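# Six arms sort coloured blocks onto matching tiles

## Task

Set every block onto a tile that matches its colour, resting flat on one full face, with no tile holding more than one block; blocks must stay put without any robot supporting them, and at the end all grippers must have released and the arms must be moved away.

## Robot and tools

Robots and cameras. Six identical i2rt Big YAM arms are in play: arm1, arm2, arm3, arm4, arm5 and arm6. Each has six revolute joints, a two-finger gripper and a wrist camera (arm1_cam_wrist through arm6_cam_wrist). Two fixed room cameras, room_a and room_b, watch the scene. With joint1 and joint6 at 0 and the hand level and pointing forward, the wrist camera rides on top of the hand looking toward the fingertips. The hand can reach roughly 1.0 m out from the joint1 axis.

Frames. There is one common scene frame with its origin on the floor and +z upward. "hand" is the point halfway between the fingertips; its z axis runs along the fingers and its y axis is the direction the fingers open and close. Robot foot poses are never printed, so you work out placement from images and joint readings.

execute_actions. Argument "actions" is a list holding either nothing (just report state and images) or exactly one action. The action is an object keyed by arm name; each arm entry has a "joints" object of absolute targets, named per joint, not offsets. Allowed keys and ranges (tolerance for counting as reached in brackets):
- joint1_rad: -2.879 to 2.879 rad (±0.045). Spins the arm about its foot; positive is counter-clockwise seen from above; 0 means the arm extends the way its foot faces.
- joint2_rad: 0 to 3.141 (±0.14). Shoulder; 0 has the upper arm roughly level pointing backward, increasing lifts it up then forward.
- joint3_rad: 0 to 3.019 (±0.09). Elbow; 0 is fully folded, larger opens it.
- joint4_rad: -1.692 to 1.57 (±0.055). Hand pitch; positive tips fingers up.
- joint5_rad: -1.57 to 1.57 (±0.03). Sideways hand swing; positive toward the arm's right.
- joint6_rad: -2.094 to 2.094 (±0.035). Hand roll; positive is clockwise viewed from behind the hand.
- gripper_m: 0 to 0.093 metres, the fingertip gap (±0.003). Grip force tops out near 50 to 62 N per pad, lower on some grippers.
You may list several arms and any subset of keys; all motions begin together and can finish at different moments. A joint or arm you omit may still be driving toward an earlier target. Optional "cameras" picks which images come back: omit, null or ["all"] for all, [] for none, or a list of names. Any unknown key, name or out-of-range number rejects the entire call and nothing moves. One action runs at most 15 s. Joints move at differing speeds, so the hand can sweep a wide arc between postures; plan clearances.

wait: "seconds" from 0 to 10. Commands nothing new; returns state and images like an empty action.

zoom_image: "camera" (one of the eight camera names) and "region" [x0, y0, x1, y1] in pixels of that camera's latest full image, top-left is (0, 0), box no larger than 504 by 504. Only cameras that returned a full image in the latest result can be zoomed.

read_manual: optional "section", only "licences"; returns licence text, moves nothing.

finished_scene: "scene" integer 1 or 2. Ends that scene for good after the last command has been held and reports success; the next scene's task arrives in its result. If resuming from a summary, first send execute_actions with an empty list to learn the current scene and task.

Reading results. joint_positions gives current readings. A "pictures" line lists cameras in the order of the images. joint_status tells how each commanded motion ended: off_target (stopped short, may still be pushing), contact_stop or time_out (target dropped, holds where it stopped; after time_out a joint may keep a target within 0.375, 0.375, 0.113, 0.225, 0.075, 0.3 rad of its position for joints 1 to 6 and keep pushing, shown under on_its_own), not_followed (a built-in self/inter-arm clearance check blocked that arm's joint targets; a line "joint command not followed" with a "cause:" appears, the gripper part still runs, and the blocked targets may be retried with later actions until replaced or unblocked). on_its_own lists what the call didn't command; "held at" is a held target, not a position. limit_stop_at_motor_heat marks keys halted by overheating; resend those targets. If any result reports a stop, the remaining execute_actions, wait and finished_scene calls in that same reply are skipped.

Cautions. The arms never stop merely because they touch something; they keep pressing and can press hard. To relieve a pushing joint, command it to its reported position. A tiny target change may produce no motion. A joint holding a load can sag. Sustained effort heats motors: MOTOR HOT appears from 85 °C, and at 100 °C an OVER-TEMPERATURE FAULT drops that whole arm, gripper included, until it cools; some heat carries into the next scene. Robot-to-robot hard pressing fails the task and ends everything, and a hard collision may too; the clearance check can react late and ignores fingers, gripper housings and wrist cameras, and no state line reports arm contact. Objects touching robots do not count as robot contact. The robots don't coordinate: a slow or blocked arm doesn't pause the others. Never push blocks off the work area or onto the floor. Avoid dropping, slipping, slamming or shoving items. Occasionally a loose object may get nudged by an outside push, so check placements before finishing. The world keeps running while you compose replies, holding your last command.

Each tool is called as name(argument=value, ...), one argument or row to a line, values as JSON.

## Session

execute_actions(
  actions=[],
)

Scene clock: 0.00 s.
Motor temperatures (°C, as the motors report them): arm1=[16 15 18 16 18 18] | arm2=[17 16 16 14 16 16] | arm3=[15 15 18 15 16 18] | arm4=[17 15 17 17 16 15] | arm5=[18 16 17 16 16 15] | arm6=[16 15 18 17 14 17]
arm1.joint_positions: joint1_rad=+0.810 joint2_rad=+0.427 joint3_rad=+1.383 joint4_rad=-1.598 joint5_rad=+0.138 joint6_rad=-0.150 gripper_m=+0.095
arm1.joint_status: not commanded
arm1.hand: x=+0.1039 y=+0.4081 z=+1.2216 quat_wxyz=(-0.440, +0.047, -0.892, +0.088) (m; scene frame)
arm2.joint_positions: joint1_rad=+0.884 joint2_rad=+0.590 joint3_rad=+1.587 joint4_rad=-1.475 joint5_rad=-0.192 joint6_rad=-0.401 gripper_m=+0.095
arm2.joint_status: not commanded
arm2.hand: x=-1.3403 y=+0.0874 z=+1.3391 quat_wxyz=(-0.062, +0.837, +0.155, -0.521) (m; scene frame)
arm3.joint_positions: joint1_rad=+0.858 joint2_rad=+0.278 joint3_rad=+1.537 joint4_rad=-1.308 joint5_rad=+0.134 joint6_rad=+0.558 gripper_m=+0.094
arm3.joint_status: not commanded
arm3.hand: x=+0.8665 y=-0.4078 z=+1.3476 quat_wxyz=(-0.301, +0.381, -0.611, -0.625) (m; scene frame)
arm4.joint_positions: joint1_rad=+0.556 joint2_rad=+0.586 joint3_rad=+1.372 joint4_rad=-1.435 joint5_rad=-0.089 joint6_rad=+0.392 gripper_m=+0.095
arm4.joint_status: not commanded
arm4.hand: x=+0.5817 y=+1.6729 z=+1.2399 quat_wxyz=(-0.362, +0.147, -0.883, -0.261) (m; scene frame)
arm5.joint_positions: joint1_rad=-0.469 joint2_rad=+0.300 joint3_rad=+1.461 joint4_rad=-1.559 joint5_rad=+0.128 joint6_rad=-0.606 gripper_m=+0.094
arm5.joint_status: not commanded
arm5.hand: x=-2.0747 y=-0.5726 z=+1.1975 quat_wxyz=(-0.422, +0.819, -0.167, -0.353) (m; scene frame)
arm6.joint_positions: joint1_rad=+0.450 joint2_rad=+0.621 joint3_rad=+1.508 joint4_rad=-1.484 joint5_rad=+0.261 joint6_rad=-0.004 gripper_m=+0.094
arm6.joint_status: not commanded
arm6.hand: x=+2.0597 y=-0.7935 z=+1.2361 quat_wxyz=(-0.435, +0.493, -0.729, -0.191) (m; scene frame)
pictures: arm1_cam_wrist, arm2_cam_wrist, arm3_cam_wrist, arm4_cam_wrist, arm5_cam_wrist, arm6_cam_wrist, room_a, room_b
Images, in order (width x height): arm1_cam_wrist 504x504, arm2_cam_wrist 504x504, arm3_cam_wrist 504x504, arm4_cam_wrist 504x504, arm5_cam_wrist 504x504, arm6_cam_wrist 504x504, room_a 672x504, room_b 672x504.

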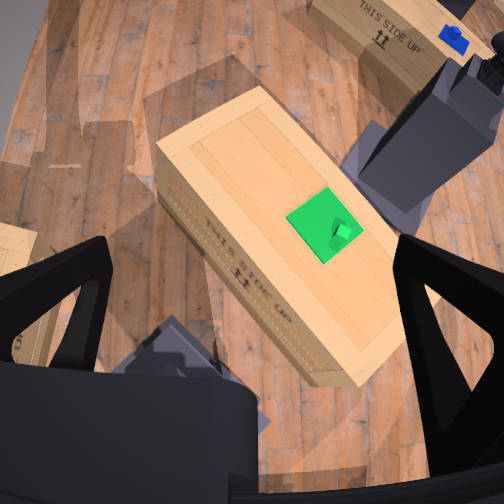

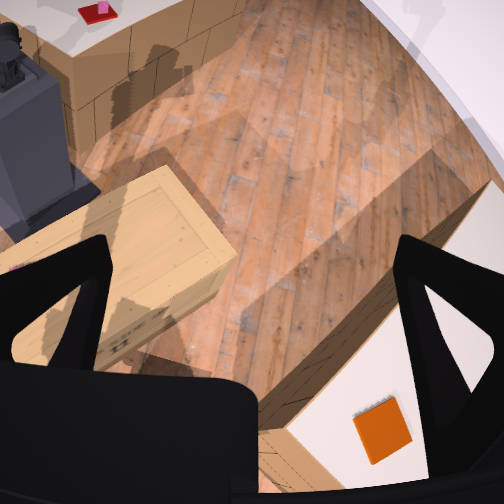

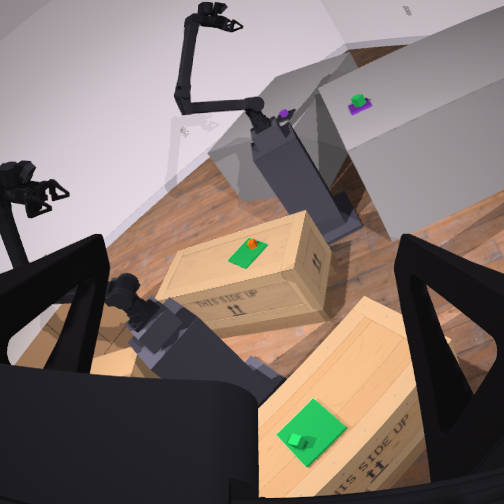

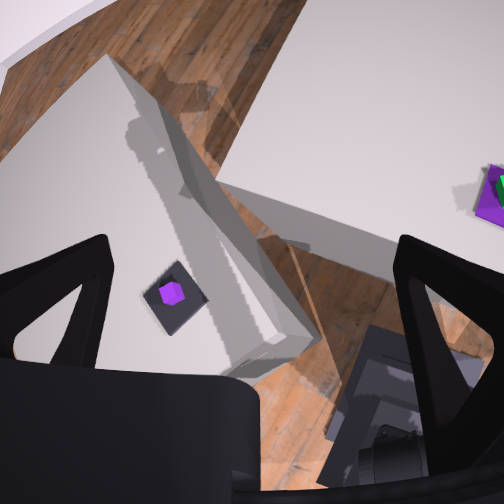

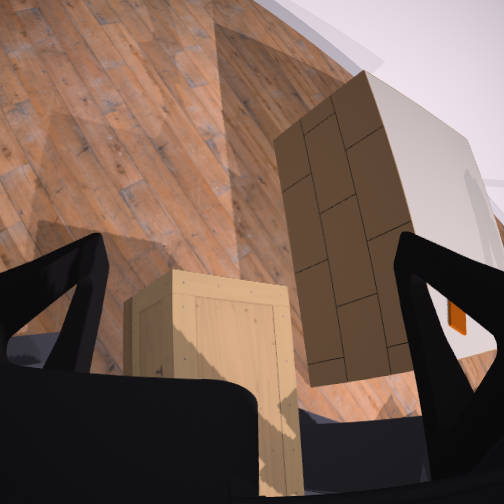

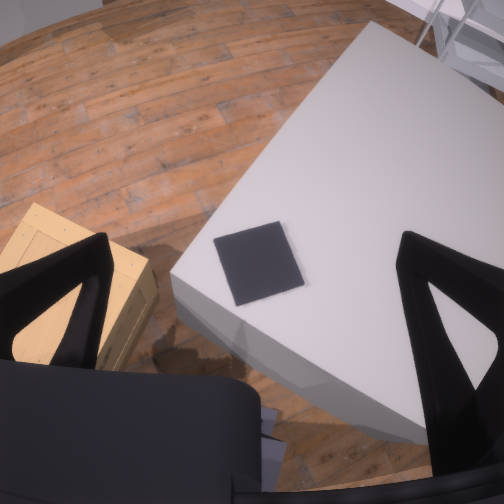

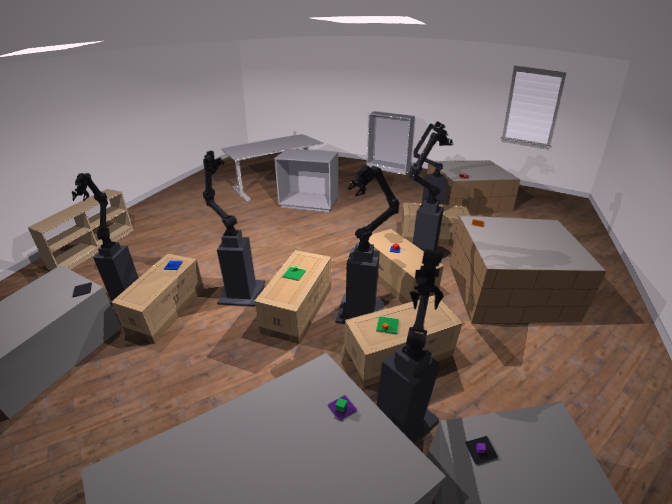

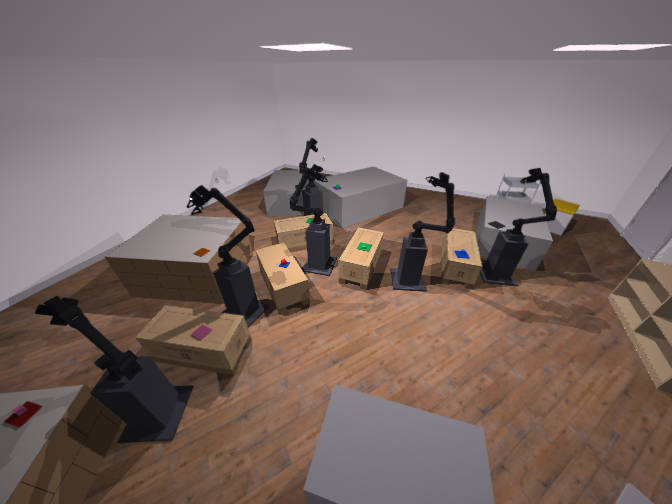

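execute_actions(
  actions=[
    {"arm1":{"joints":{"joint1_rad":1.97,"joint2_rad":1.0,"joint3_rad":1.3,"joint4_rad":-1.6,"joint5_rad":0,"joint6_rad":0}},"arm2":{"joints":{"joint1_rad":-1.77,"joint2_rad":1.0,"joint3_rad":1.3,"joint4_rad":-1.6,"joint5_rad":0,"joint6_rad":0}},"arm4":{"joints":{"joint1_rad":-0.4,"joint2_rad":1.0,"joint3_rad":1.3,"joint4_rad":-1.6,"joint5_rad":0,"joint6_rad":0}},"arm5":{"joints":{"joint1_rad":0.7,"joint2_rad":1.0,"joint3_rad":1.3,"joint4_rad":-1.6,"joint5_rad":0,"joint6_rad":0}},"arm6":{"joints":{"joint1_rad":2.0,"joint2_rad":1.0,"joint3_rad":1.3,"joint4_rad":-1.6,"joint5_rad":0,"joint6_rad":0}}},
  ],
  cameras=["arm1_cam_wrist","arm2_cam_wrist","arm4_cam_wrist","arm5_cam_wrist","arm6_cam_wrist","room_b"],
)

Scene clock: 7.10 s.
Motor temperatures (°C, as the motors report them): arm1=[16 15 19 16 18 18] | arm2=[17 16 18 14 16 16] | arm3=[15 16 18 15 16 18] | arm4=[17 15 19 17 16 15] | arm5=[18 16 18 16 16 15] | arm6=[16 15 19 17 14 17]
arm1.joint_positions: joint1_rad=+1.963 joint2_rad=+0.997 joint3_rad=+1.293 joint4_rad=-1.598 joint5_rad=+0.001 joint6_rad=-0.008 gripper_m=+0.095
arm1.joint_status: all done
arm1.hand: x=+0.0981 y=+0.7103 z=+1.0674 quat_wxyz=(-0.111, +0.554, -0.822, -0.076) (m; scene frame)
arm2.joint_positions: joint1_rad=-1.759 joint2_rad=+0.997 joint3_rad=+1.279 joint4_rad=-1.591 joint5_rad=+0.000 joint6_rad=-0.010 gripper_m=+0.095
arm2.joint_status: all done
arm2.hand: x=-0.8843 y=+0.1966 z=+1.0852 quat_wxyz=(-0.127, +0.176, -0.976, -0.021) (m; scene frame)
arm3.joint_positions: joint1_rad=+0.858 joint2_rad=+0.278 joint3_rad=+1.537 joint4_rad=-1.308 joint5_rad=+0.134 joint6_rad=+0.558 gripper_m=+0.094
arm3.joint_status: not commanded
arm3.hand: x=+0.8665 y=-0.4078 z=+1.3476 quat_wxyz=(-0.301, +0.381, -0.611, -0.625) (m; scene frame)
arm4.joint_positions: joint1_rad=-0.395 joint2_rad=+1.006 joint3_rad=+1.280 joint4_rad=-1.594 joint5_rad=-0.001 joint6_rad=+0.009 gripper_m=+0.095
arm4.joint_status: all done
arm4.hand: x=+0.7220 y=+1.4476 z=+1.0734 quat_wxyz=(-0.124, -0.139, -0.982, +0.016) (m; scene frame)
arm5.joint_positions: joint1_rad=+0.691 joint2_rad=+1.007 joint3_rad=+1.292 joint4_rad=-1.591 joint5_rad=+0.001 joint6_rad=-0.013 gripper_m=+0.094
arm5.joint_status: all done
arm5.hand: x=-2.3549 y=-0.7025 z=+0.9877 quat_wxyz=(+0.017, +0.985, +0.119, -0.123) (m; scene frame)
arm6.joint_positions: joint1_rad=+1.996 joint2_rad=+1.011 joint3_rad=+1.291 joint4_rad=-1.583 joint5_rad=+0.002 joint6_rad=-0.004 gripper_m=+0.094
arm6.joint_status: all done
arm6.hand: x=+1.6699 y=-0.8873 z=+1.0264 quat_wxyz=(-0.016, +0.982, -0.133, -0.132) (m; scene frame)
pictures: arm1_cam_wrist, arm2_cam_wrist, arm4_cam_wrist, arm5_cam_wrist, arm6_cam_wrist, room_b
Images, in order (width x height): arm1_cam_wrist 504x504, arm2_cam_wrist 504x504, arm4_cam_wrist 504x504, arm5_cam_wrist 504x504, arm6_cam_wrist 504x504, room_b 672x504.

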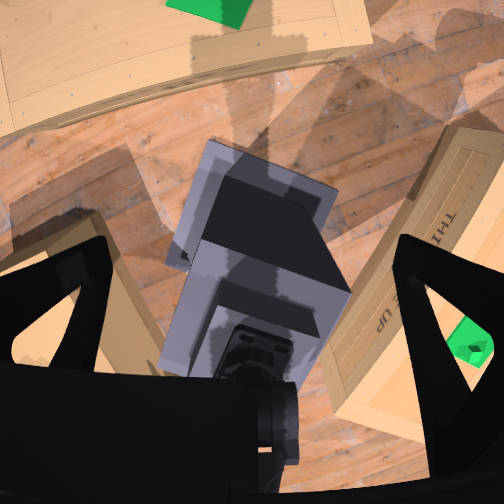

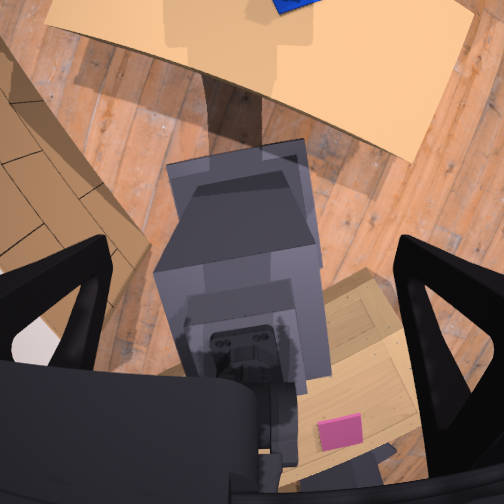

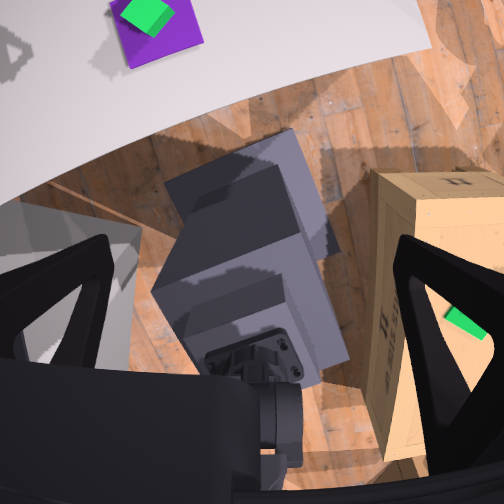

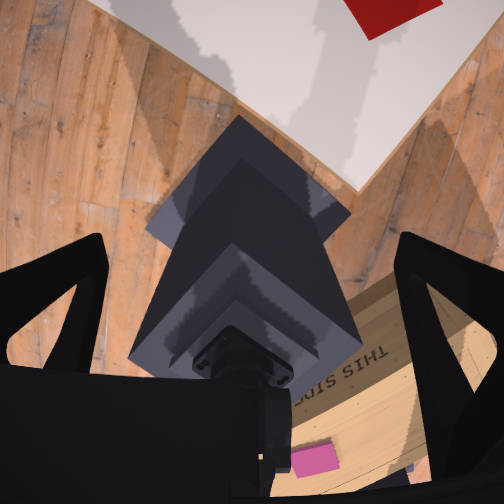

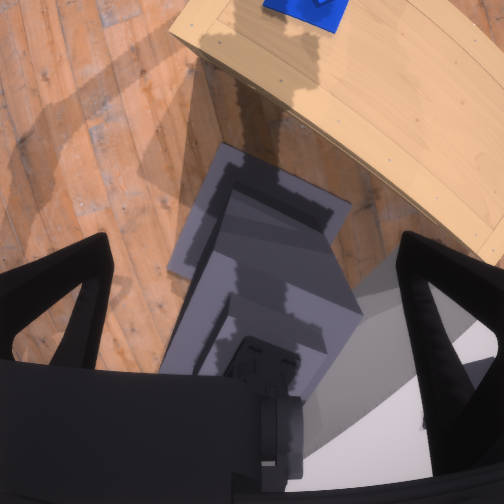

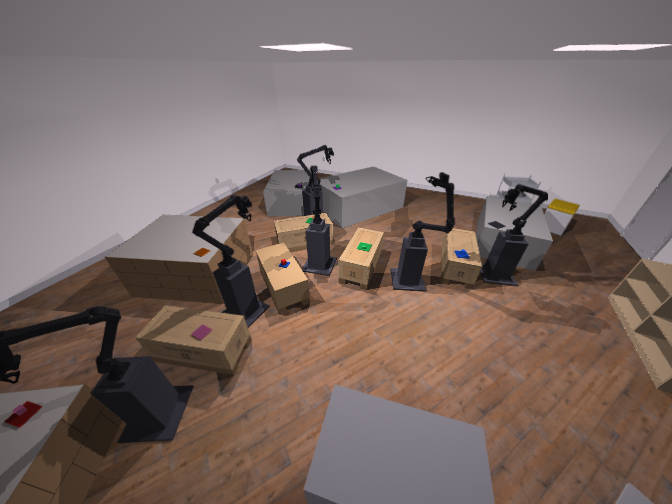

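execute_actions(
  actions=[
    {"arm1":{"joints":{"joint1_rad":2.07,"joint2_rad":1.85,"joint3_rad":1.51,"joint4_rad":-1.23}},"arm2":{"joints":{"joint1_rad":-1.87,"joint2_rad":1.85,"joint3_rad":1.51,"joint4_rad":-1.23}},"arm4":{"joints":{"joint1_rad":-0.2,"joint2_rad":1.85,"joint3_rad":1.51,"joint4_rad":-1.23}},"arm5":{"joints":{"joint1_rad":0.4,"joint2_rad":1.85,"joint3_rad":1.51,"joint4_rad":-1.23}},"arm6":{"joints":{"joint1_rad":1.88,"joint2_rad":1.85,"joint3_rad":1.51,"joint4_rad":-1.0}},"arm3":{"joints":{"joint4_rad":-1.69,"joint2_rad":0.6}}},
  ],
)

Scene clock: 10.80 s.
Motor temperatures (°C, as the motors report them): arm1=[16 15 20 16 18 18] | arm2=[17 16 19 14 16 16] | arm3=[15 16 18 15 16 18] | arm4=[17 15 20 17 16 15] | arm5=[18 16 19 16 16 15] | arm6=[16 16 20 17 14 17]
arm1.joint_positions: joint1_rad=+2.067 joint2_rad=+1.850 joint3_rad=+1.500 joint4_rad=-1.236 joint5_rad=+0.001 joint6_rad=-0.008 gripper_m=+0.095
arm1.joint_status: all done
arm1.hand: x=+0.1364 y=+0.9542 z=+0.8075 quat_wxyz=(+0.006, +0.601, -0.799, +0.003) (m; scene frame)
arm2.joint_positions: joint1_rad=-1.862 joint2_rad=+1.844 joint3_rad=+1.495 joint4_rad=-1.234 joint5_rad=+0.000 joint6_rad=-0.010 gripper_m=+0.095
arm2.joint_status: all done
arm2.hand: x=-0.6417 y=+0.2245 z=+0.8303 quat_wxyz=(+0.008, +0.127, -0.992, +0.002) (m; scene frame)
arm3.joint_positions: joint1_rad=+0.858 joint2_rad=+0.594 joint3_rad=+1.528 joint4_rad=-1.675 joint5_rad=+0.134 joint6_rad=+0.558 gripper_m=+0.094
arm3.joint_status: all done
arm3.hand: x=+0.8371 y=-0.2943 z=+1.2382 quat_wxyz=(-0.205, +0.511, -0.755, -0.356) (m; scene frame)
arm4.joint_positions: joint1_rad=-0.199 joint2_rad=+1.869 joint3_rad=+1.486 joint4_rad=-1.235 joint5_rad=-0.001 joint6_rad=+0.008 gripper_m=+0.095
arm4.joint_status: all done
arm4.hand: x=+0.9673 y=+1.4884 z=+0.8055 quat_wxyz=(+0.023, -0.042, -0.999, -0.001) (m; scene frame)
arm5.joint_positions: joint1_rad=+0.398 joint2_rad=+1.857 joint3_rad=+1.499 joint4_rad=-1.238 joint5_rad=+0.000 joint6_rad=-0.012 gripper_m=+0.094
arm5.joint_status: all done
arm5.hand: x=-2.5948 y=-0.5993 z=+0.7210 quat_wxyz=(+0.003, +0.999, -0.026, +0.021) (m; scene frame)
arm6.joint_positions: joint1_rad=+1.880 joint2_rad=+1.852 joint3_rad=+1.501 joint4_rad=-1.016 joint5_rad=+0.002 joint6_rad=-0.004 gripper_m=+0.094
arm6.joint_status: all done
arm6.hand: x=+1.4126 y=-0.7453 z=+0.7727 quat_wxyz=(-0.017, +0.977, -0.190, -0.099) (m; scene frame)
pictures: arm1_cam_wrist, arm2_cam_wrist, arm3_cam_wrist, arm4_cam_wrist, arm5_cam_wrist, arm6_cam_wrist, room_a, room_b
Images, in order (width x height): arm1_cam_wrist 504x504, arm2_cam_wrist 504x504, arm3_cam_wrist 504x504, arm4_cam_wrist 504x504, arm5_cam_wrist 504x504, arm6_cam_wrist 504x504, room_a 672x504, room_b 672x504.

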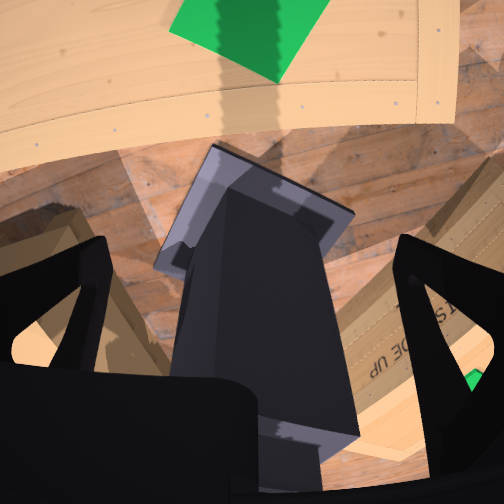

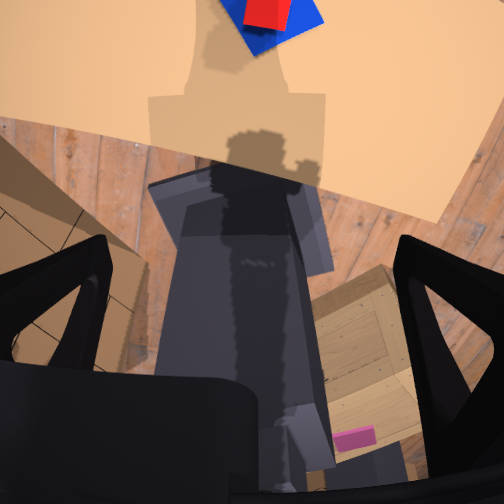

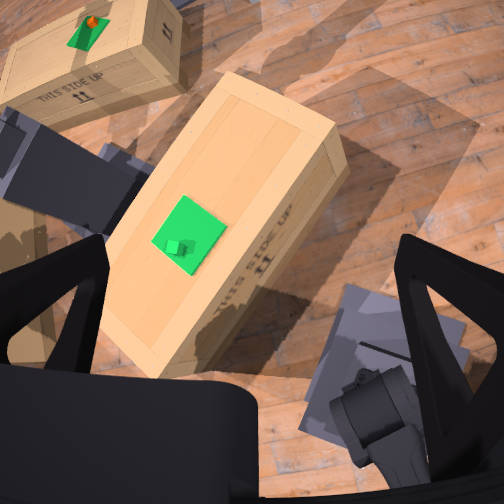

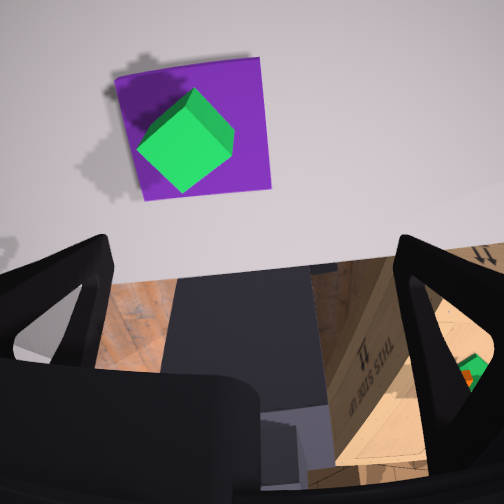

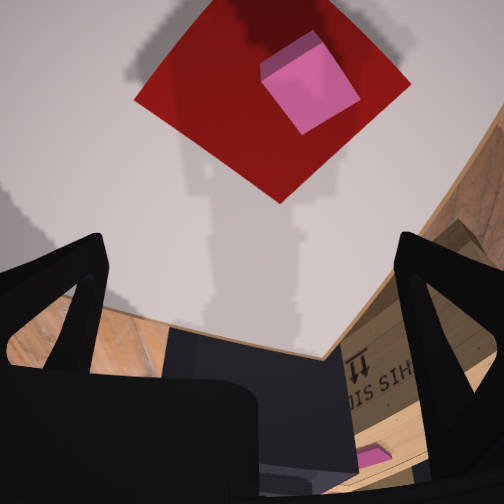

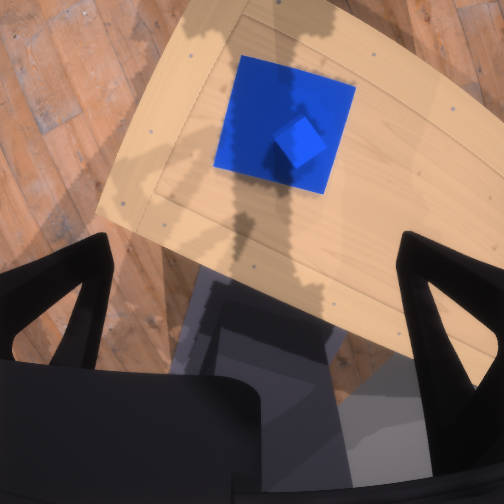

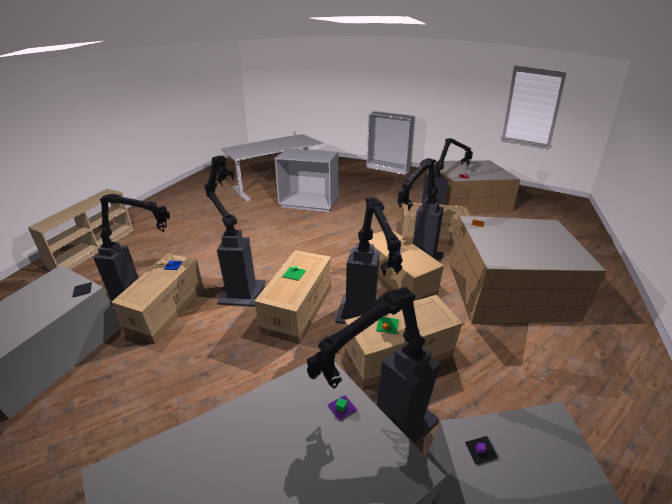

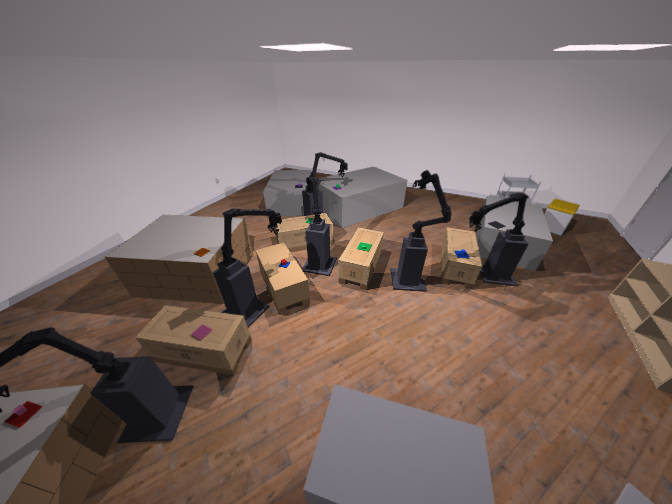

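execute_actions(
  actions=[
    {"arm1":{"joints":{"joint2_rad":2.274,"joint3_rad":1.774,"joint4_rad":-1.06}},"arm2":{"joints":{"joint1_rad":-1.90,"joint2_rad":2.175,"joint3_rad":1.515,"joint4_rad":-0.9}},"arm4":{"joints":{"joint1_rad":-0.11,"joint2_rad":1.925,"joint3_rad":1.38,"joint4_rad":-0.987}},"arm5":{"joints":{"joint1_rad":0.33,"joint2_rad":1.985,"joint3_rad":1.478,"joint4_rad":-1.05}},"arm6":{"joints":{"joint2_rad":0.6}}},
  ],
  cameras=["arm1_cam_wrist","arm2_cam_wrist","arm4_cam_wrist","arm5_cam_wrist","arm3_cam_wrist"],
)

zoom_image(
  camera="arm3_cam_wrist",
  region=[130,180,250,290],
)

Scene clock: 18.77 s.
Motor temperatures (°C, as the motors report them): arm1=[16 16 21 16 18 18] | arm2=[17 17 20 14 16 16] | arm3=[15 16 19 15 16 18] | arm4=[17 16 21 17 16 15] | arm5=[18 17 20 16 16 15] | arm6=[16 17 21 17 14 17]
arm1.joint_positions: joint1_rad=+2.067 joint2_rad=+2.275 joint3_rad=+1.744 joint4_rad=-1.062 joint5_rad=+0.001 joint6_rad=-0.008 gripper_m=+0.095
arm1.joint_status: all done
arm1.hand: x=+0.1630 y=+1.0469 z=+0.6445 quat_wxyz=(+0.009, +0.601, -0.799, +0.005) (m; scene frame)
arm2.joint_positions: joint1_rad=-1.889 joint2_rad=+2.166 joint3_rad=+1.501 joint4_rad=-0.909 joint5_rad=+0.000 joint6_rad=-0.010 gripper_m=+0.095
arm2.joint_status: all done
arm2.hand: x=-0.5950 y=+0.2200 z=+0.6543 quat_wxyz=(+0.003, +0.114, -0.994, +0.001) (m; scene frame)
arm3.joint_positions: joint1_rad=+0.858 joint2_rad=+0.594 joint3_rad=+1.528 joint4_rad=-1.675 joint5_rad=+0.134 joint6_rad=+0.558 gripper_m=+0.094
arm3.joint_status: not commanded
arm3.hand: x=+0.8371 y=-0.2943 z=+1.2382 quat_wxyz=(-0.205, +0.511, -0.755, -0.356) (m; scene frame)
arm4.joint_positions: joint1_rad=-0.101 joint2_rad=+1.934 joint3_rad=+1.366 joint4_rad=-0.996 joint5_rad=-0.001 joint6_rad=+0.008 gripper_m=+0.095
arm4.joint_status: all done
arm4.hand: x=+0.9716 y=+1.5412 z=+0.7306 quat_wxyz=(-0.004, +0.007, -1.000, -0.001) (m; scene frame)
arm5.joint_positions: joint1_rad=+0.329 joint2_rad=+1.980 joint3_rad=+1.474 joint4_rad=-1.061 joint5_rad=+0.000 joint6_rad=-0.012 gripper_m=+0.094
arm5.joint_status: all done
arm5.hand: x=-2.6137 y=-0.5590 z=+0.6454 quat_wxyz=(+0.002, +0.998, -0.060, +0.007) (m; scene frame)
arm6.joint_positions: joint1_rad=+1.880 joint2_rad=+0.596 joint3_rad=+1.509 joint4_rad=-1.009 joint5_rad=+0.002 joint6_rad=-0.004 gripper_m=+0.094
arm6.joint_status: all done
arm6.hand: x=+1.7609 y=-0.8832 z=+1.3481 quat_wxyz=(-0.129, +0.726, -0.144, -0.659) (m; scene frame)
pictures: arm1_cam_wrist, arm2_cam_wrist, arm3_cam_wrist, arm4_cam_wrist, arm5_cam_wrist
Images, in order (width x height): arm1_cam_wrist 504x504, arm2_cam_wrist 504x504, arm3_cam_wrist 504x504, arm4_cam_wrist 504x504, arm5_cam_wrist 504x504.

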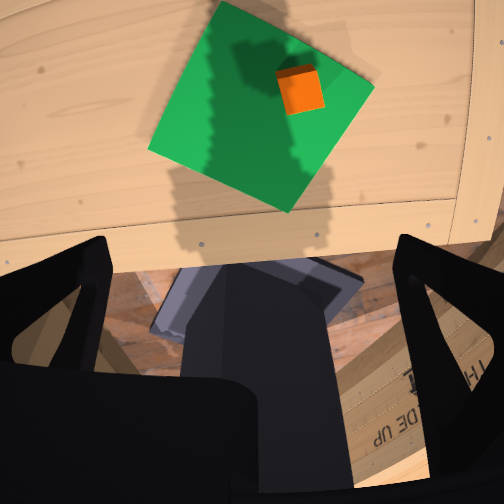

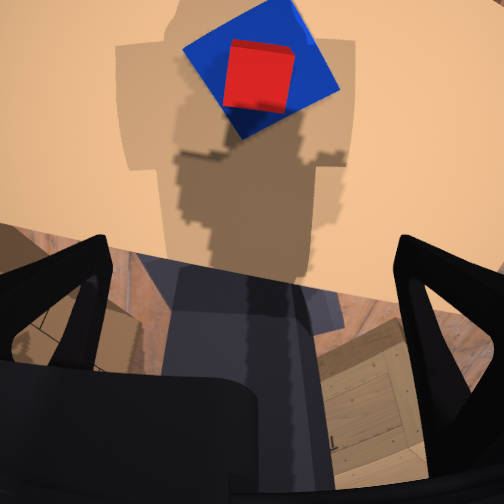

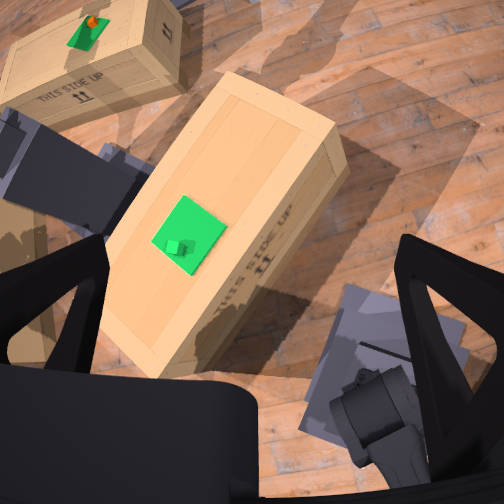

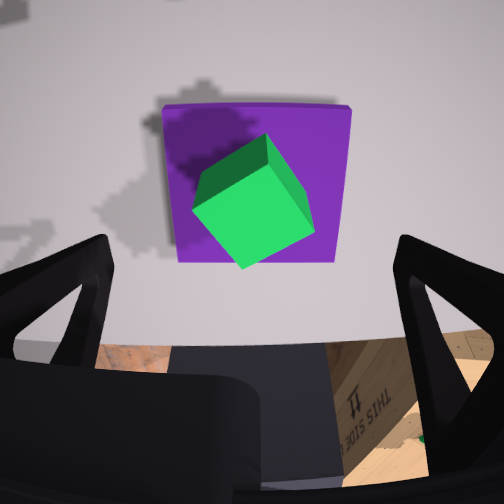

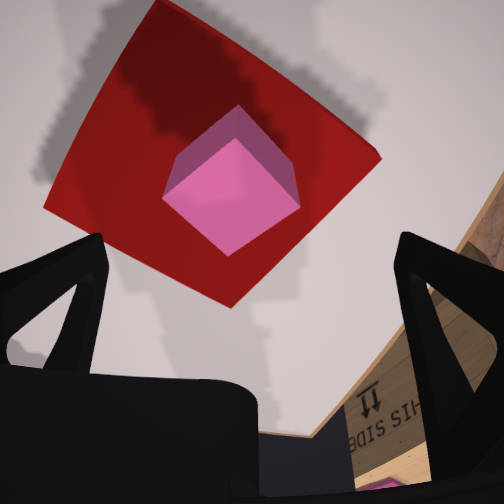

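Region (130, 180, 250, 290) of arm3_cam_wrist's 504x504 image, scaled by 4.200, with more detail than that image has; it fills the top 462 rows of this view, and the rest is white.

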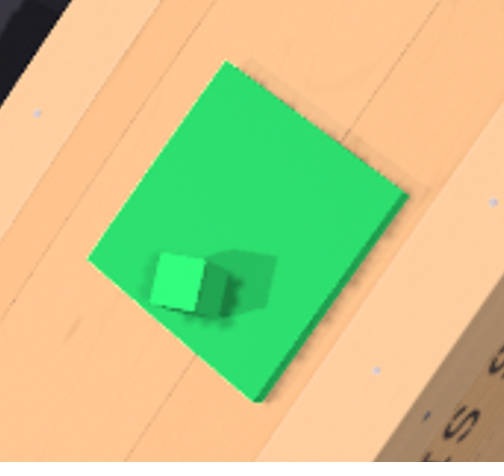

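execute_actions(
  actions=[
    {"arm1":{"joints":{"joint1_rad":2.01,"joint2_rad":2.428,"joint3_rad":1.70,"joint4_rad":-0.825,"joint6_rad":-0.22}},"arm2":{"joints":{"joint1_rad":-1.91,"joint2_rad":2.405,"joint3_rad":1.595,"joint4_rad":-0.735,"joint6_rad":0.12}},"arm4":{"joints":{"joint2_rad":2.012,"joint3_rad":1.28,"joint4_rad":-0.805,"joint6_rad":-0.63}},"arm5":{"joints":{"joint1_rad":0.35,"joint2_rad":2.07,"joint3_rad":1.44,"joint4_rad":-0.925,"joint6_rad":-0.76}}},
  ],
  cameras=["arm1_cam_wrist","arm2_cam_wrist","arm4_cam_wrist","arm5_cam_wrist"],
)

Scene clock: 25.43 s.
Motor temperatures (°C, as the motors report them): arm1=[16 17 22 16 18 18] | arm2=[17 18 20 14 16 16] | arm3=[15 16 20 15 16 18] | arm4=[17 17 21 17 16 15] | arm5=[18 18 20 16 16 15] | arm6=[16 16 21 17 14 17]
arm1.joint_positions: joint1_rad=+2.006 joint2_rad=+2.435 joint3_rad=+1.691 joint4_rad=-0.836 joint5_rad=+0.001 joint6_rad=-0.211 gripper_m=+0.095
arm1.joint_status: all done
arm1.hand: x=+0.1960 y=+1.0261 z=+0.5286 quat_wxyz=(+0.004, +0.657, -0.754, +0.000) (m; scene frame)
arm2.joint_positions: joint1_rad=-1.893 joint2_rad=+2.405 joint3_rad=+1.585 joint4_rad=-0.743 joint5_rad=+0.000 joint6_rad=+0.109 gripper_m=+0.095
arm2.joint_status: all done
arm2.hand: x=-0.5747 y=+0.2217 z=+0.5397 quat_wxyz=(-0.003, +0.053, -0.999, +0.000) (m; scene frame)
arm3.joint_positions: joint1_rad=+0.858 joint2_rad=+0.594 joint3_rad=+1.528 joint4_rad=-1.675 joint5_rad=+0.134 joint6_rad=+0.558 gripper_m=+0.094
arm3.joint_status: not commanded
arm3.hand: x=+0.8371 y=-0.2943 z=+1.2382 quat_wxyz=(-0.205, +0.511, -0.755, -0.356) (m; scene frame)
arm4.joint_positions: joint1_rad=-0.101 joint2_rad=+2.023 joint3_rad=+1.266 joint4_rad=-0.813 joint5_rad=-0.001 joint6_rad=-0.621 gripper_m=+0.095
arm4.joint_status: all done
arm4.hand: x=+0.9537 y=+1.5409 z=+0.6543 quat_wxyz=(+0.000, +0.315, -0.949, -0.001) (m; scene frame)
arm5.joint_positions: joint1_rad=+0.335 joint2_rad=+2.056 joint3_rad=+1.439 joint4_rad=-0.937 joint5_rad=+0.000 joint6_rad=-0.746 gripper_m=+0.094
arm5.joint_status: all done
arm5.hand: x=-2.6179 y=-0.5619 z=+0.5926 quat_wxyz=(+0.001, +0.952, +0.305, -0.001) (m; scene frame)
arm6.joint_positions: joint1_rad=+1.880 joint2_rad=+0.596 joint3_rad=+1.509 joint4_rad=-1.009 joint5_rad=+0.002 joint6_rad=-0.004 gripper_m=+0.094
arm6.joint_status: not commanded
arm6.hand: x=+1.7609 y=-0.8832 z=+1.3481 quat_wxyz=(-0.129, +0.726, -0.144, -0.659) (m; scene frame)
pictures: arm1_cam_wrist, arm2_cam_wrist, arm4_cam_wrist, arm5_cam_wrist
Images, in order (width x height): arm1_cam_wrist 504x504, arm2_cam_wrist 504x504, arm4_cam_wrist 504x504, arm5_cam_wrist 504x504.

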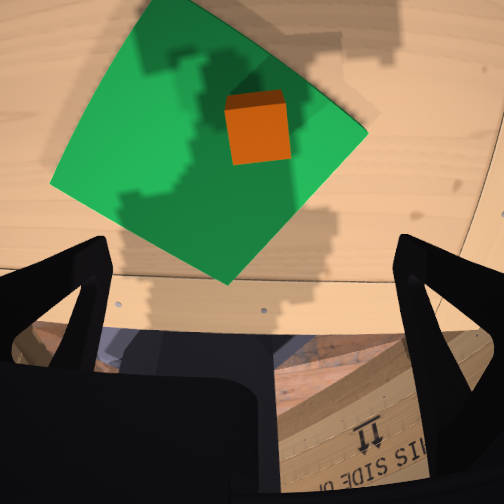

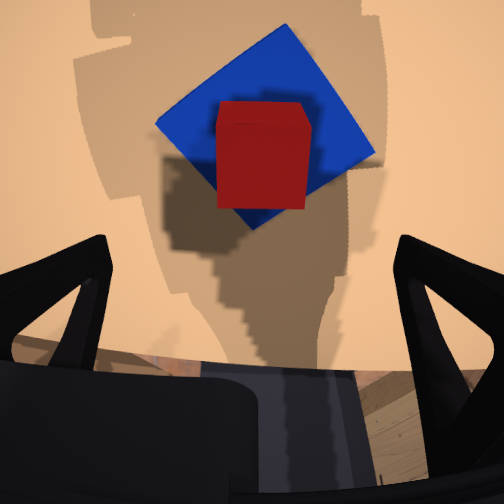

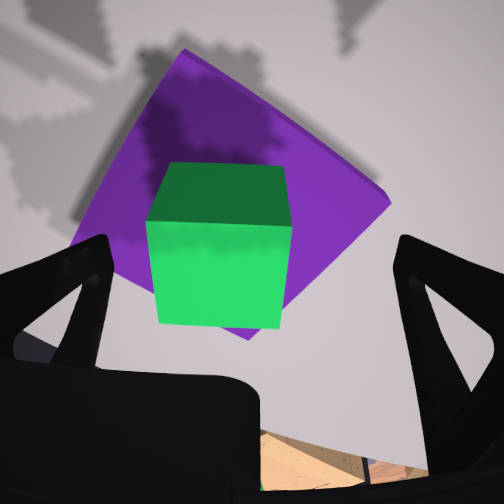

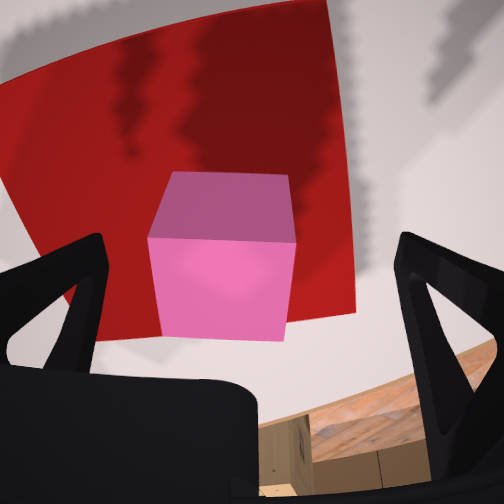

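execute_actions(
  actions=[
    {"arm1":{"joints":{"joint2_rad":2.582,"joint3_rad":1.73,"joint4_rad":-0.69,"joint6_rad":-0.31}},"arm2":{"joints":{"joint1_rad":-1.925,"joint2_rad":2.573,"joint3_rad":1.63,"joint4_rad":-0.61,"joint6_rad":0.15}},"arm4":{"joints":{"joint3_rad":1.23,"joint4_rad":-0.755}},"arm5":{"joints":{"joint2_rad":2.045,"joint3_rad":1.378,"joint4_rad":-0.875}}},
  ],
  cameras=["arm1_cam_wrist","arm2_cam_wrist","arm4_cam_wrist","arm5_cam_wrist"],
)

Scene clock: 30.07 s.
Motor temperatures (°C, as the motors report them): arm1=[16 18 22 16 18 18] | arm2=[17 19 20 14 16 16] | arm3=[15 16 20 15 16 18] | arm4=[17 17 21 17 16 15] | arm5=[18 18 20 16 16 15] | arm6=[16 16 21 17 14 17]
arm1.joint_positions: joint1_rad=+2.006 joint2_rad=+2.591 joint3_rad=+1.712 joint4_rad=-0.700 joint5_rad=+0.001 joint6_rad=-0.302 gripper_m=+0.095
arm1.joint_status: all done
arm1.hand: x=+0.1918 y=+1.0157 z=+0.4389 quat_wxyz=(+0.004, +0.690, -0.723, +0.000) (m; scene frame)
arm2.joint_positions: joint1_rad=-1.912 joint2_rad=+2.571 joint3_rad=+1.622 joint4_rad=-0.617 joint5_rad=+0.000 joint6_rad=+0.139 gripper_m=+0.095
arm2.joint_status: all done
arm2.hand: x=-0.5825 y=+0.2079 z=+0.4513 quat_wxyz=(-0.001, +0.028, -1.000, +0.001) (m; scene frame)
arm3.joint_positions: joint1_rad=+0.858 joint2_rad=+0.594 joint3_rad=+1.528 joint4_rad=-1.675 joint5_rad=+0.134 joint6_rad=+0.558 gripper_m=+0.094
arm3.joint_status: not commanded
arm3.hand: x=+0.8371 y=-0.2943 z=+1.2382 quat_wxyz=(-0.205, +0.511, -0.755, -0.356) (m; scene frame)
arm4.joint_positions: joint1_rad=-0.101 joint2_rad=+2.023 joint3_rad=+1.225 joint4_rad=-0.764 joint5_rad=-0.001 joint6_rad=-0.621 gripper_m=+0.095
arm4.joint_status: all done
arm4.hand: x=+0.9448 y=+1.5407 z=+0.6434 quat_wxyz=(-0.004, +0.316, -0.949, +0.001) (m; scene frame)
arm5.joint_positions: joint1_rad=+0.335 joint2_rad=+2.055 joint3_rad=+1.378 joint4_rad=-0.887 joint5_rad=+0.000 joint6_rad=-0.748 gripper_m=+0.094
arm5.joint_status: all done
arm5.hand: x=-2.6012 y=-0.5641 z=+0.5746 quat_wxyz=(+0.004, +0.952, +0.305, +0.004) (m; scene frame)
arm6.joint_positions: joint1_rad=+1.880 joint2_rad=+0.596 joint3_rad=+1.509 joint4_rad=-1.009 joint5_rad=+0.002 joint6_rad=-0.004 gripper_m=+0.094
arm6.joint_status: not commanded
arm6.hand: x=+1.7609 y=-0.8832 z=+1.3481 quat_wxyz=(-0.129, +0.726, -0.144, -0.659) (m; scene frame)
pictures: arm1_cam_wrist, arm2_cam_wrist, arm4_cam_wrist, arm5_cam_wrist
Images, in order (width x height): arm1_cam_wrist 504x504, arm2_cam_wrist 504x504, arm4_cam_wrist 504x504, arm5_cam_wrist 504x504.

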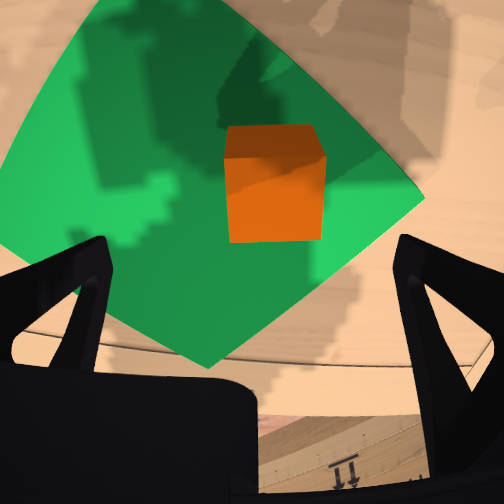

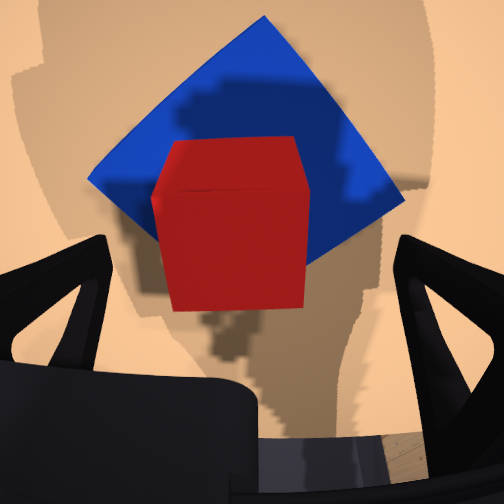

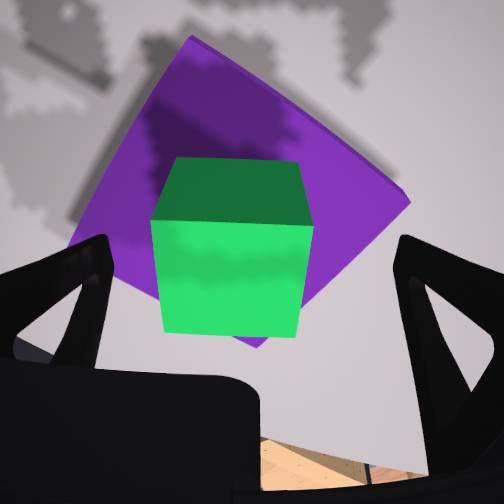

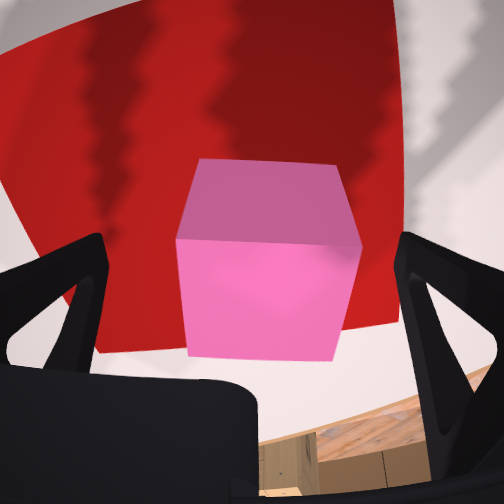

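execute_actions(
  actions=[
    {"arm1":{"joints":{"joint1_rad":1.995,"joint2_rad":2.648,"joint3_rad":1.78,"joint4_rad":-0.67}},"arm2":{"joints":{"joint1_rad":-1.895,"joint2_rad":2.61,"joint3_rad":1.65,"joint4_rad":-0.595}},"arm4":{"joints":{"joint2_rad":2.032,"joint3_rad":1.215,"joint4_rad":-0.73}},"arm5":{"joints":{"gripper_m":0.02}}},
  ],
  cameras=["arm1_cam_wrist","arm2_cam_wrist","arm4_cam_wrist","arm5_cam_wrist"],
)

Scene clock: 32.80 s.
Motor temperatures (°C, as the motors report them): arm1=[16 18 22 16 18 18] | arm2=[17 19 20 14 16 16] | arm3=[15 16 20 15 16 18] | arm4=[17 17 20 17 16 15] | arm5=[18 18 20 16 16 15] | arm6=[16 16 21 17 14 17]
arm1.joint_positions: joint1_rad=+2.006 joint2_rad=+2.631 joint3_rad=+1.751 joint4_rad=-0.678 joint5_rad=+0.001 joint6_rad=-0.302 gripper_m=+0.095
arm1.joint_status: all done
arm1.hand: x=+0.1952 y=+1.0252 z=+0.4242 quat_wxyz=(-0.005, +0.690, -0.723, -0.005) (m; scene frame)
arm2.joint_positions: joint1_rad=-1.912 joint2_rad=+2.572 joint3_rad=+1.622 joint4_rad=-0.605 joint5_rad=+0.000 joint6_rad=+0.139 gripper_m=+0.095
arm2.joint_status: all done
arm2.hand: x=-0.5797 y=+0.2085 z=+0.4511 quat_wxyz=(-0.006, +0.028, -1.000, +0.000) (m; scene frame)
arm3.joint_positions: joint1_rad=+0.858 joint2_rad=+0.594 joint3_rad=+1.528 joint4_rad=-1.675 joint5_rad=+0.134 joint6_rad=+0.558 gripper_m=+0.094
arm3.joint_status: not commanded
arm3.hand: x=+0.8371 y=-0.2943 z=+1.2382 quat_wxyz=(-0.205, +0.511, -0.755, -0.356) (m; scene frame)
arm4.joint_positions: joint1_rad=-0.101 joint2_rad=+2.023 joint3_rad=+1.214 joint4_rad=-0.739 joint5_rad=-0.001 joint6_rad=-0.621 gripper_m=+0.095
arm4.joint_status: all done
arm4.hand: x=+0.9456 y=+1.5407 z=+0.6407 quat_wxyz=(-0.011, +0.316, -0.949, +0.003) (m; scene frame)
arm5.joint_positions: joint1_rad=+0.335 joint2_rad=+2.055 joint3_rad=+1.378 joint4_rad=-0.886 joint5_rad=+0.000 joint6_rad=-0.748 gripper_m=+0.037
arm5.joint_status: gripper_m off_target (ended at +0.037, target +0.020)
arm5.hand: x=-2.6013 y=-0.5640 z=+0.5746 quat_wxyz=(+0.003, +0.952, +0.305, +0.004) (m; scene frame)
arm6.joint_positions: joint1_rad=+1.880 joint2_rad=+0.596 joint3_rad=+1.509 joint4_rad=-1.009 joint5_rad=+0.002 joint6_rad=-0.004 gripper_m=+0.094
arm6.joint_status: not commanded
arm6.hand: x=+1.7609 y=-0.8832 z=+1.3481 quat_wxyz=(-0.129, +0.726, -0.144, -0.659) (m; scene frame)
pictures: arm1_cam_wrist, arm2_cam_wrist, arm4_cam_wrist, arm5_cam_wrist
Images, in order (width x height): arm1_cam_wrist 504x504, arm2_cam_wrist 504x504, arm4_cam_wrist 504x504, arm5_cam_wrist 504x504.

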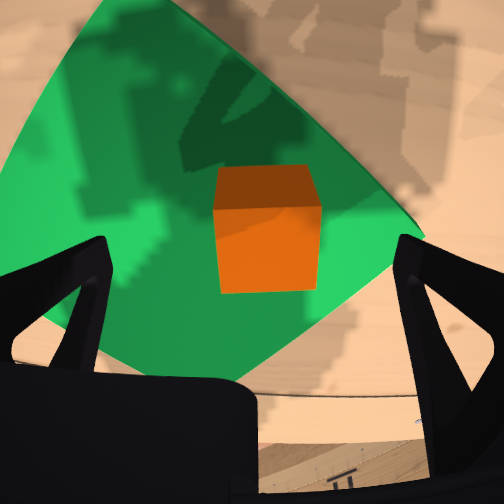

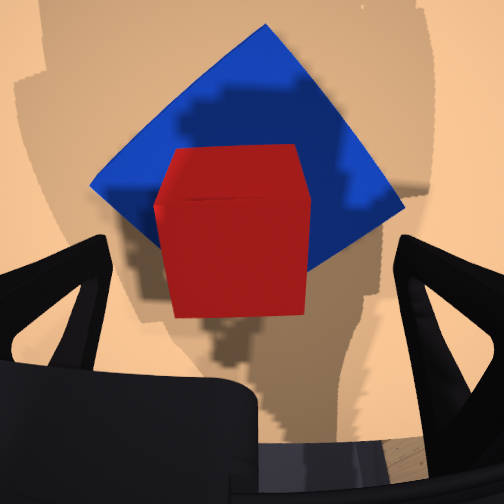

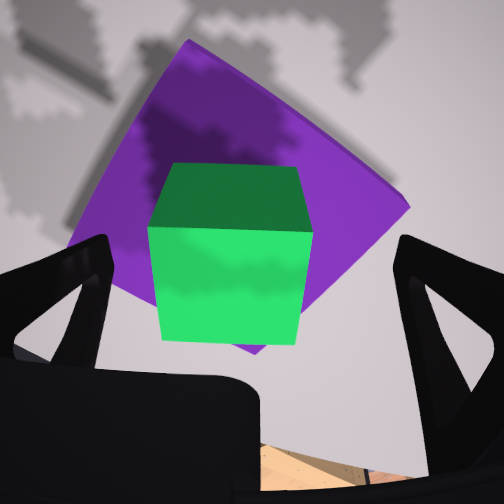

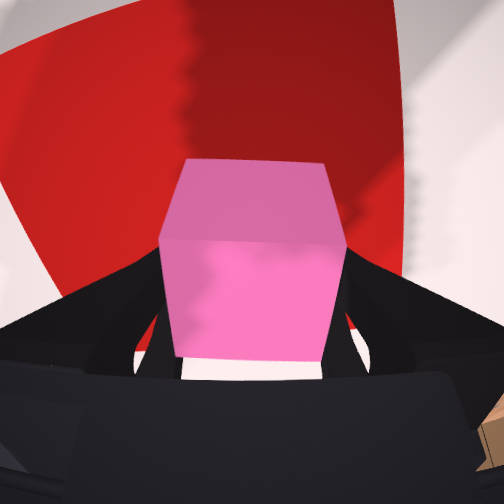

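execute_actions(
  actions=[
    {"arm1":{"joints":{"joint3_rad":1.72,"joint4_rad":-0.65}},"arm2":{"joints":{"gripper_m":0.02}},"arm4":{"joints":{"gripper_m":0.02}},"arm5":{"joints":{"joint2_rad":1.75,"joint4_rad":-1.0}}},
  ],
  cameras=["arm1_cam_wrist","arm2_cam_wrist","arm4_cam_wrist"],
)

Scene clock: 35.23 s.
Motor temperatures (°C, as the motors report them): arm1=[16 18 22 16 18 18] | arm2=[17 19 20 14 16 16] | arm3=[15 16 21 15 16 18] | arm4=[17 17 20 17 16 15] | arm5=[18 19 20 16 16 15] | arm6=[16 16 21 17 14 17]
arm1.joint_positions: joint1_rad=+2.006 joint2_rad=+2.633 joint3_rad=+1.723 joint4_rad=-0.659 joint5_rad=+0.001 joint6_rad=-0.302 gripper_m=+0.095
arm1.joint_status: all done
arm1.hand: x=+0.1915 y=+1.0151 z=+0.4165 quat_wxyz=(-0.001, +0.690, -0.723, -0.003) (m; scene frame)
arm2.joint_positions: joint1_rad=-1.912 joint2_rad=+2.572 joint3_rad=+1.622 joint4_rad=-0.605 joint5_rad=+0.000 joint6_rad=+0.139 gripper_m=+0.020
arm2.joint_status: all done
arm2.hand: x=-0.5797 y=+0.2085 z=+0.4511 quat_wxyz=(-0.006, +0.027, -1.000, +0.000) (m; scene frame)
arm3.joint_positions: joint1_rad=+0.858 joint2_rad=+0.594 joint3_rad=+1.528 joint4_rad=-1.675 joint5_rad=+0.134 joint6_rad=+0.558 gripper_m=+0.094
arm3.joint_status: not commanded
arm3.hand: x=+0.8371 y=-0.2943 z=+1.2382 quat_wxyz=(-0.205, +0.511, -0.755, -0.356) (m; scene frame)
arm4.joint_positions: joint1_rad=-0.101 joint2_rad=+2.023 joint3_rad=+1.214 joint4_rad=-0.738 joint5_rad=-0.002 joint6_rad=-0.622 gripper_m=+0.047
arm4.joint_status: gripper_m off_target (ended at +0.047, target +0.020)
arm4.hand: x=+0.9457 y=+1.5408 z=+0.6406 quat_wxyz=(-0.012, +0.316, -0.949, +0.003) (m; scene frame)
arm5.joint_positions: joint1_rad=+0.335 joint2_rad=+1.728 joint3_rad=+1.367 joint4_rad=-0.990 joint5_rad=+0.000 joint6_rad=-0.748 gripper_m=+0.037
arm5.joint_status: all done
arm5.hand: x=-2.6052 y=-0.5630 z=+0.7444 quat_wxyz=(-0.041, +0.947, +0.304, -0.092) (m; scene frame)
arm6.joint_positions: joint1_rad=+1.880 joint2_rad=+0.596 joint3_rad=+1.509 joint4_rad=-1.009 joint5_rad=+0.002 joint6_rad=-0.004 gripper_m=+0.094
arm6.joint_status: not commanded
arm6.hand: x=+1.7609 y=-0.8832 z=+1.3481 quat_wxyz=(-0.129, +0.726, -0.144, -0.659) (m; scene frame)
pictures: arm1_cam_wrist, arm2_cam_wrist, arm4_cam_wrist
Images, in order (width x height): arm1_cam_wrist 504x504, arm2_cam_wrist 504x504, arm4_cam_wrist 504x504.

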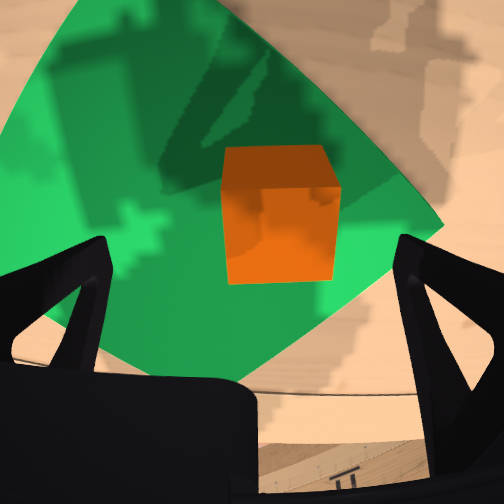

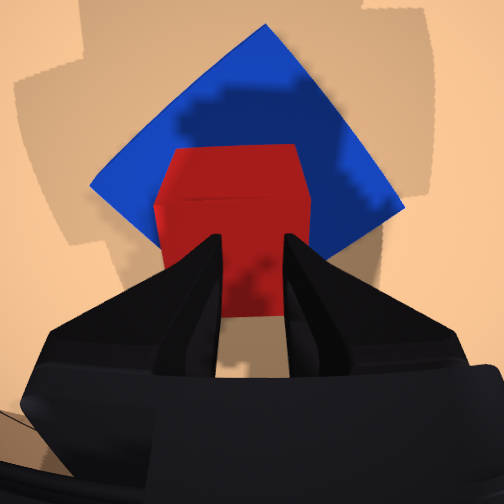

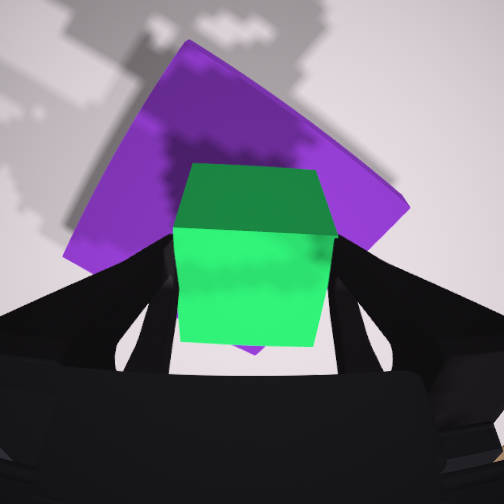

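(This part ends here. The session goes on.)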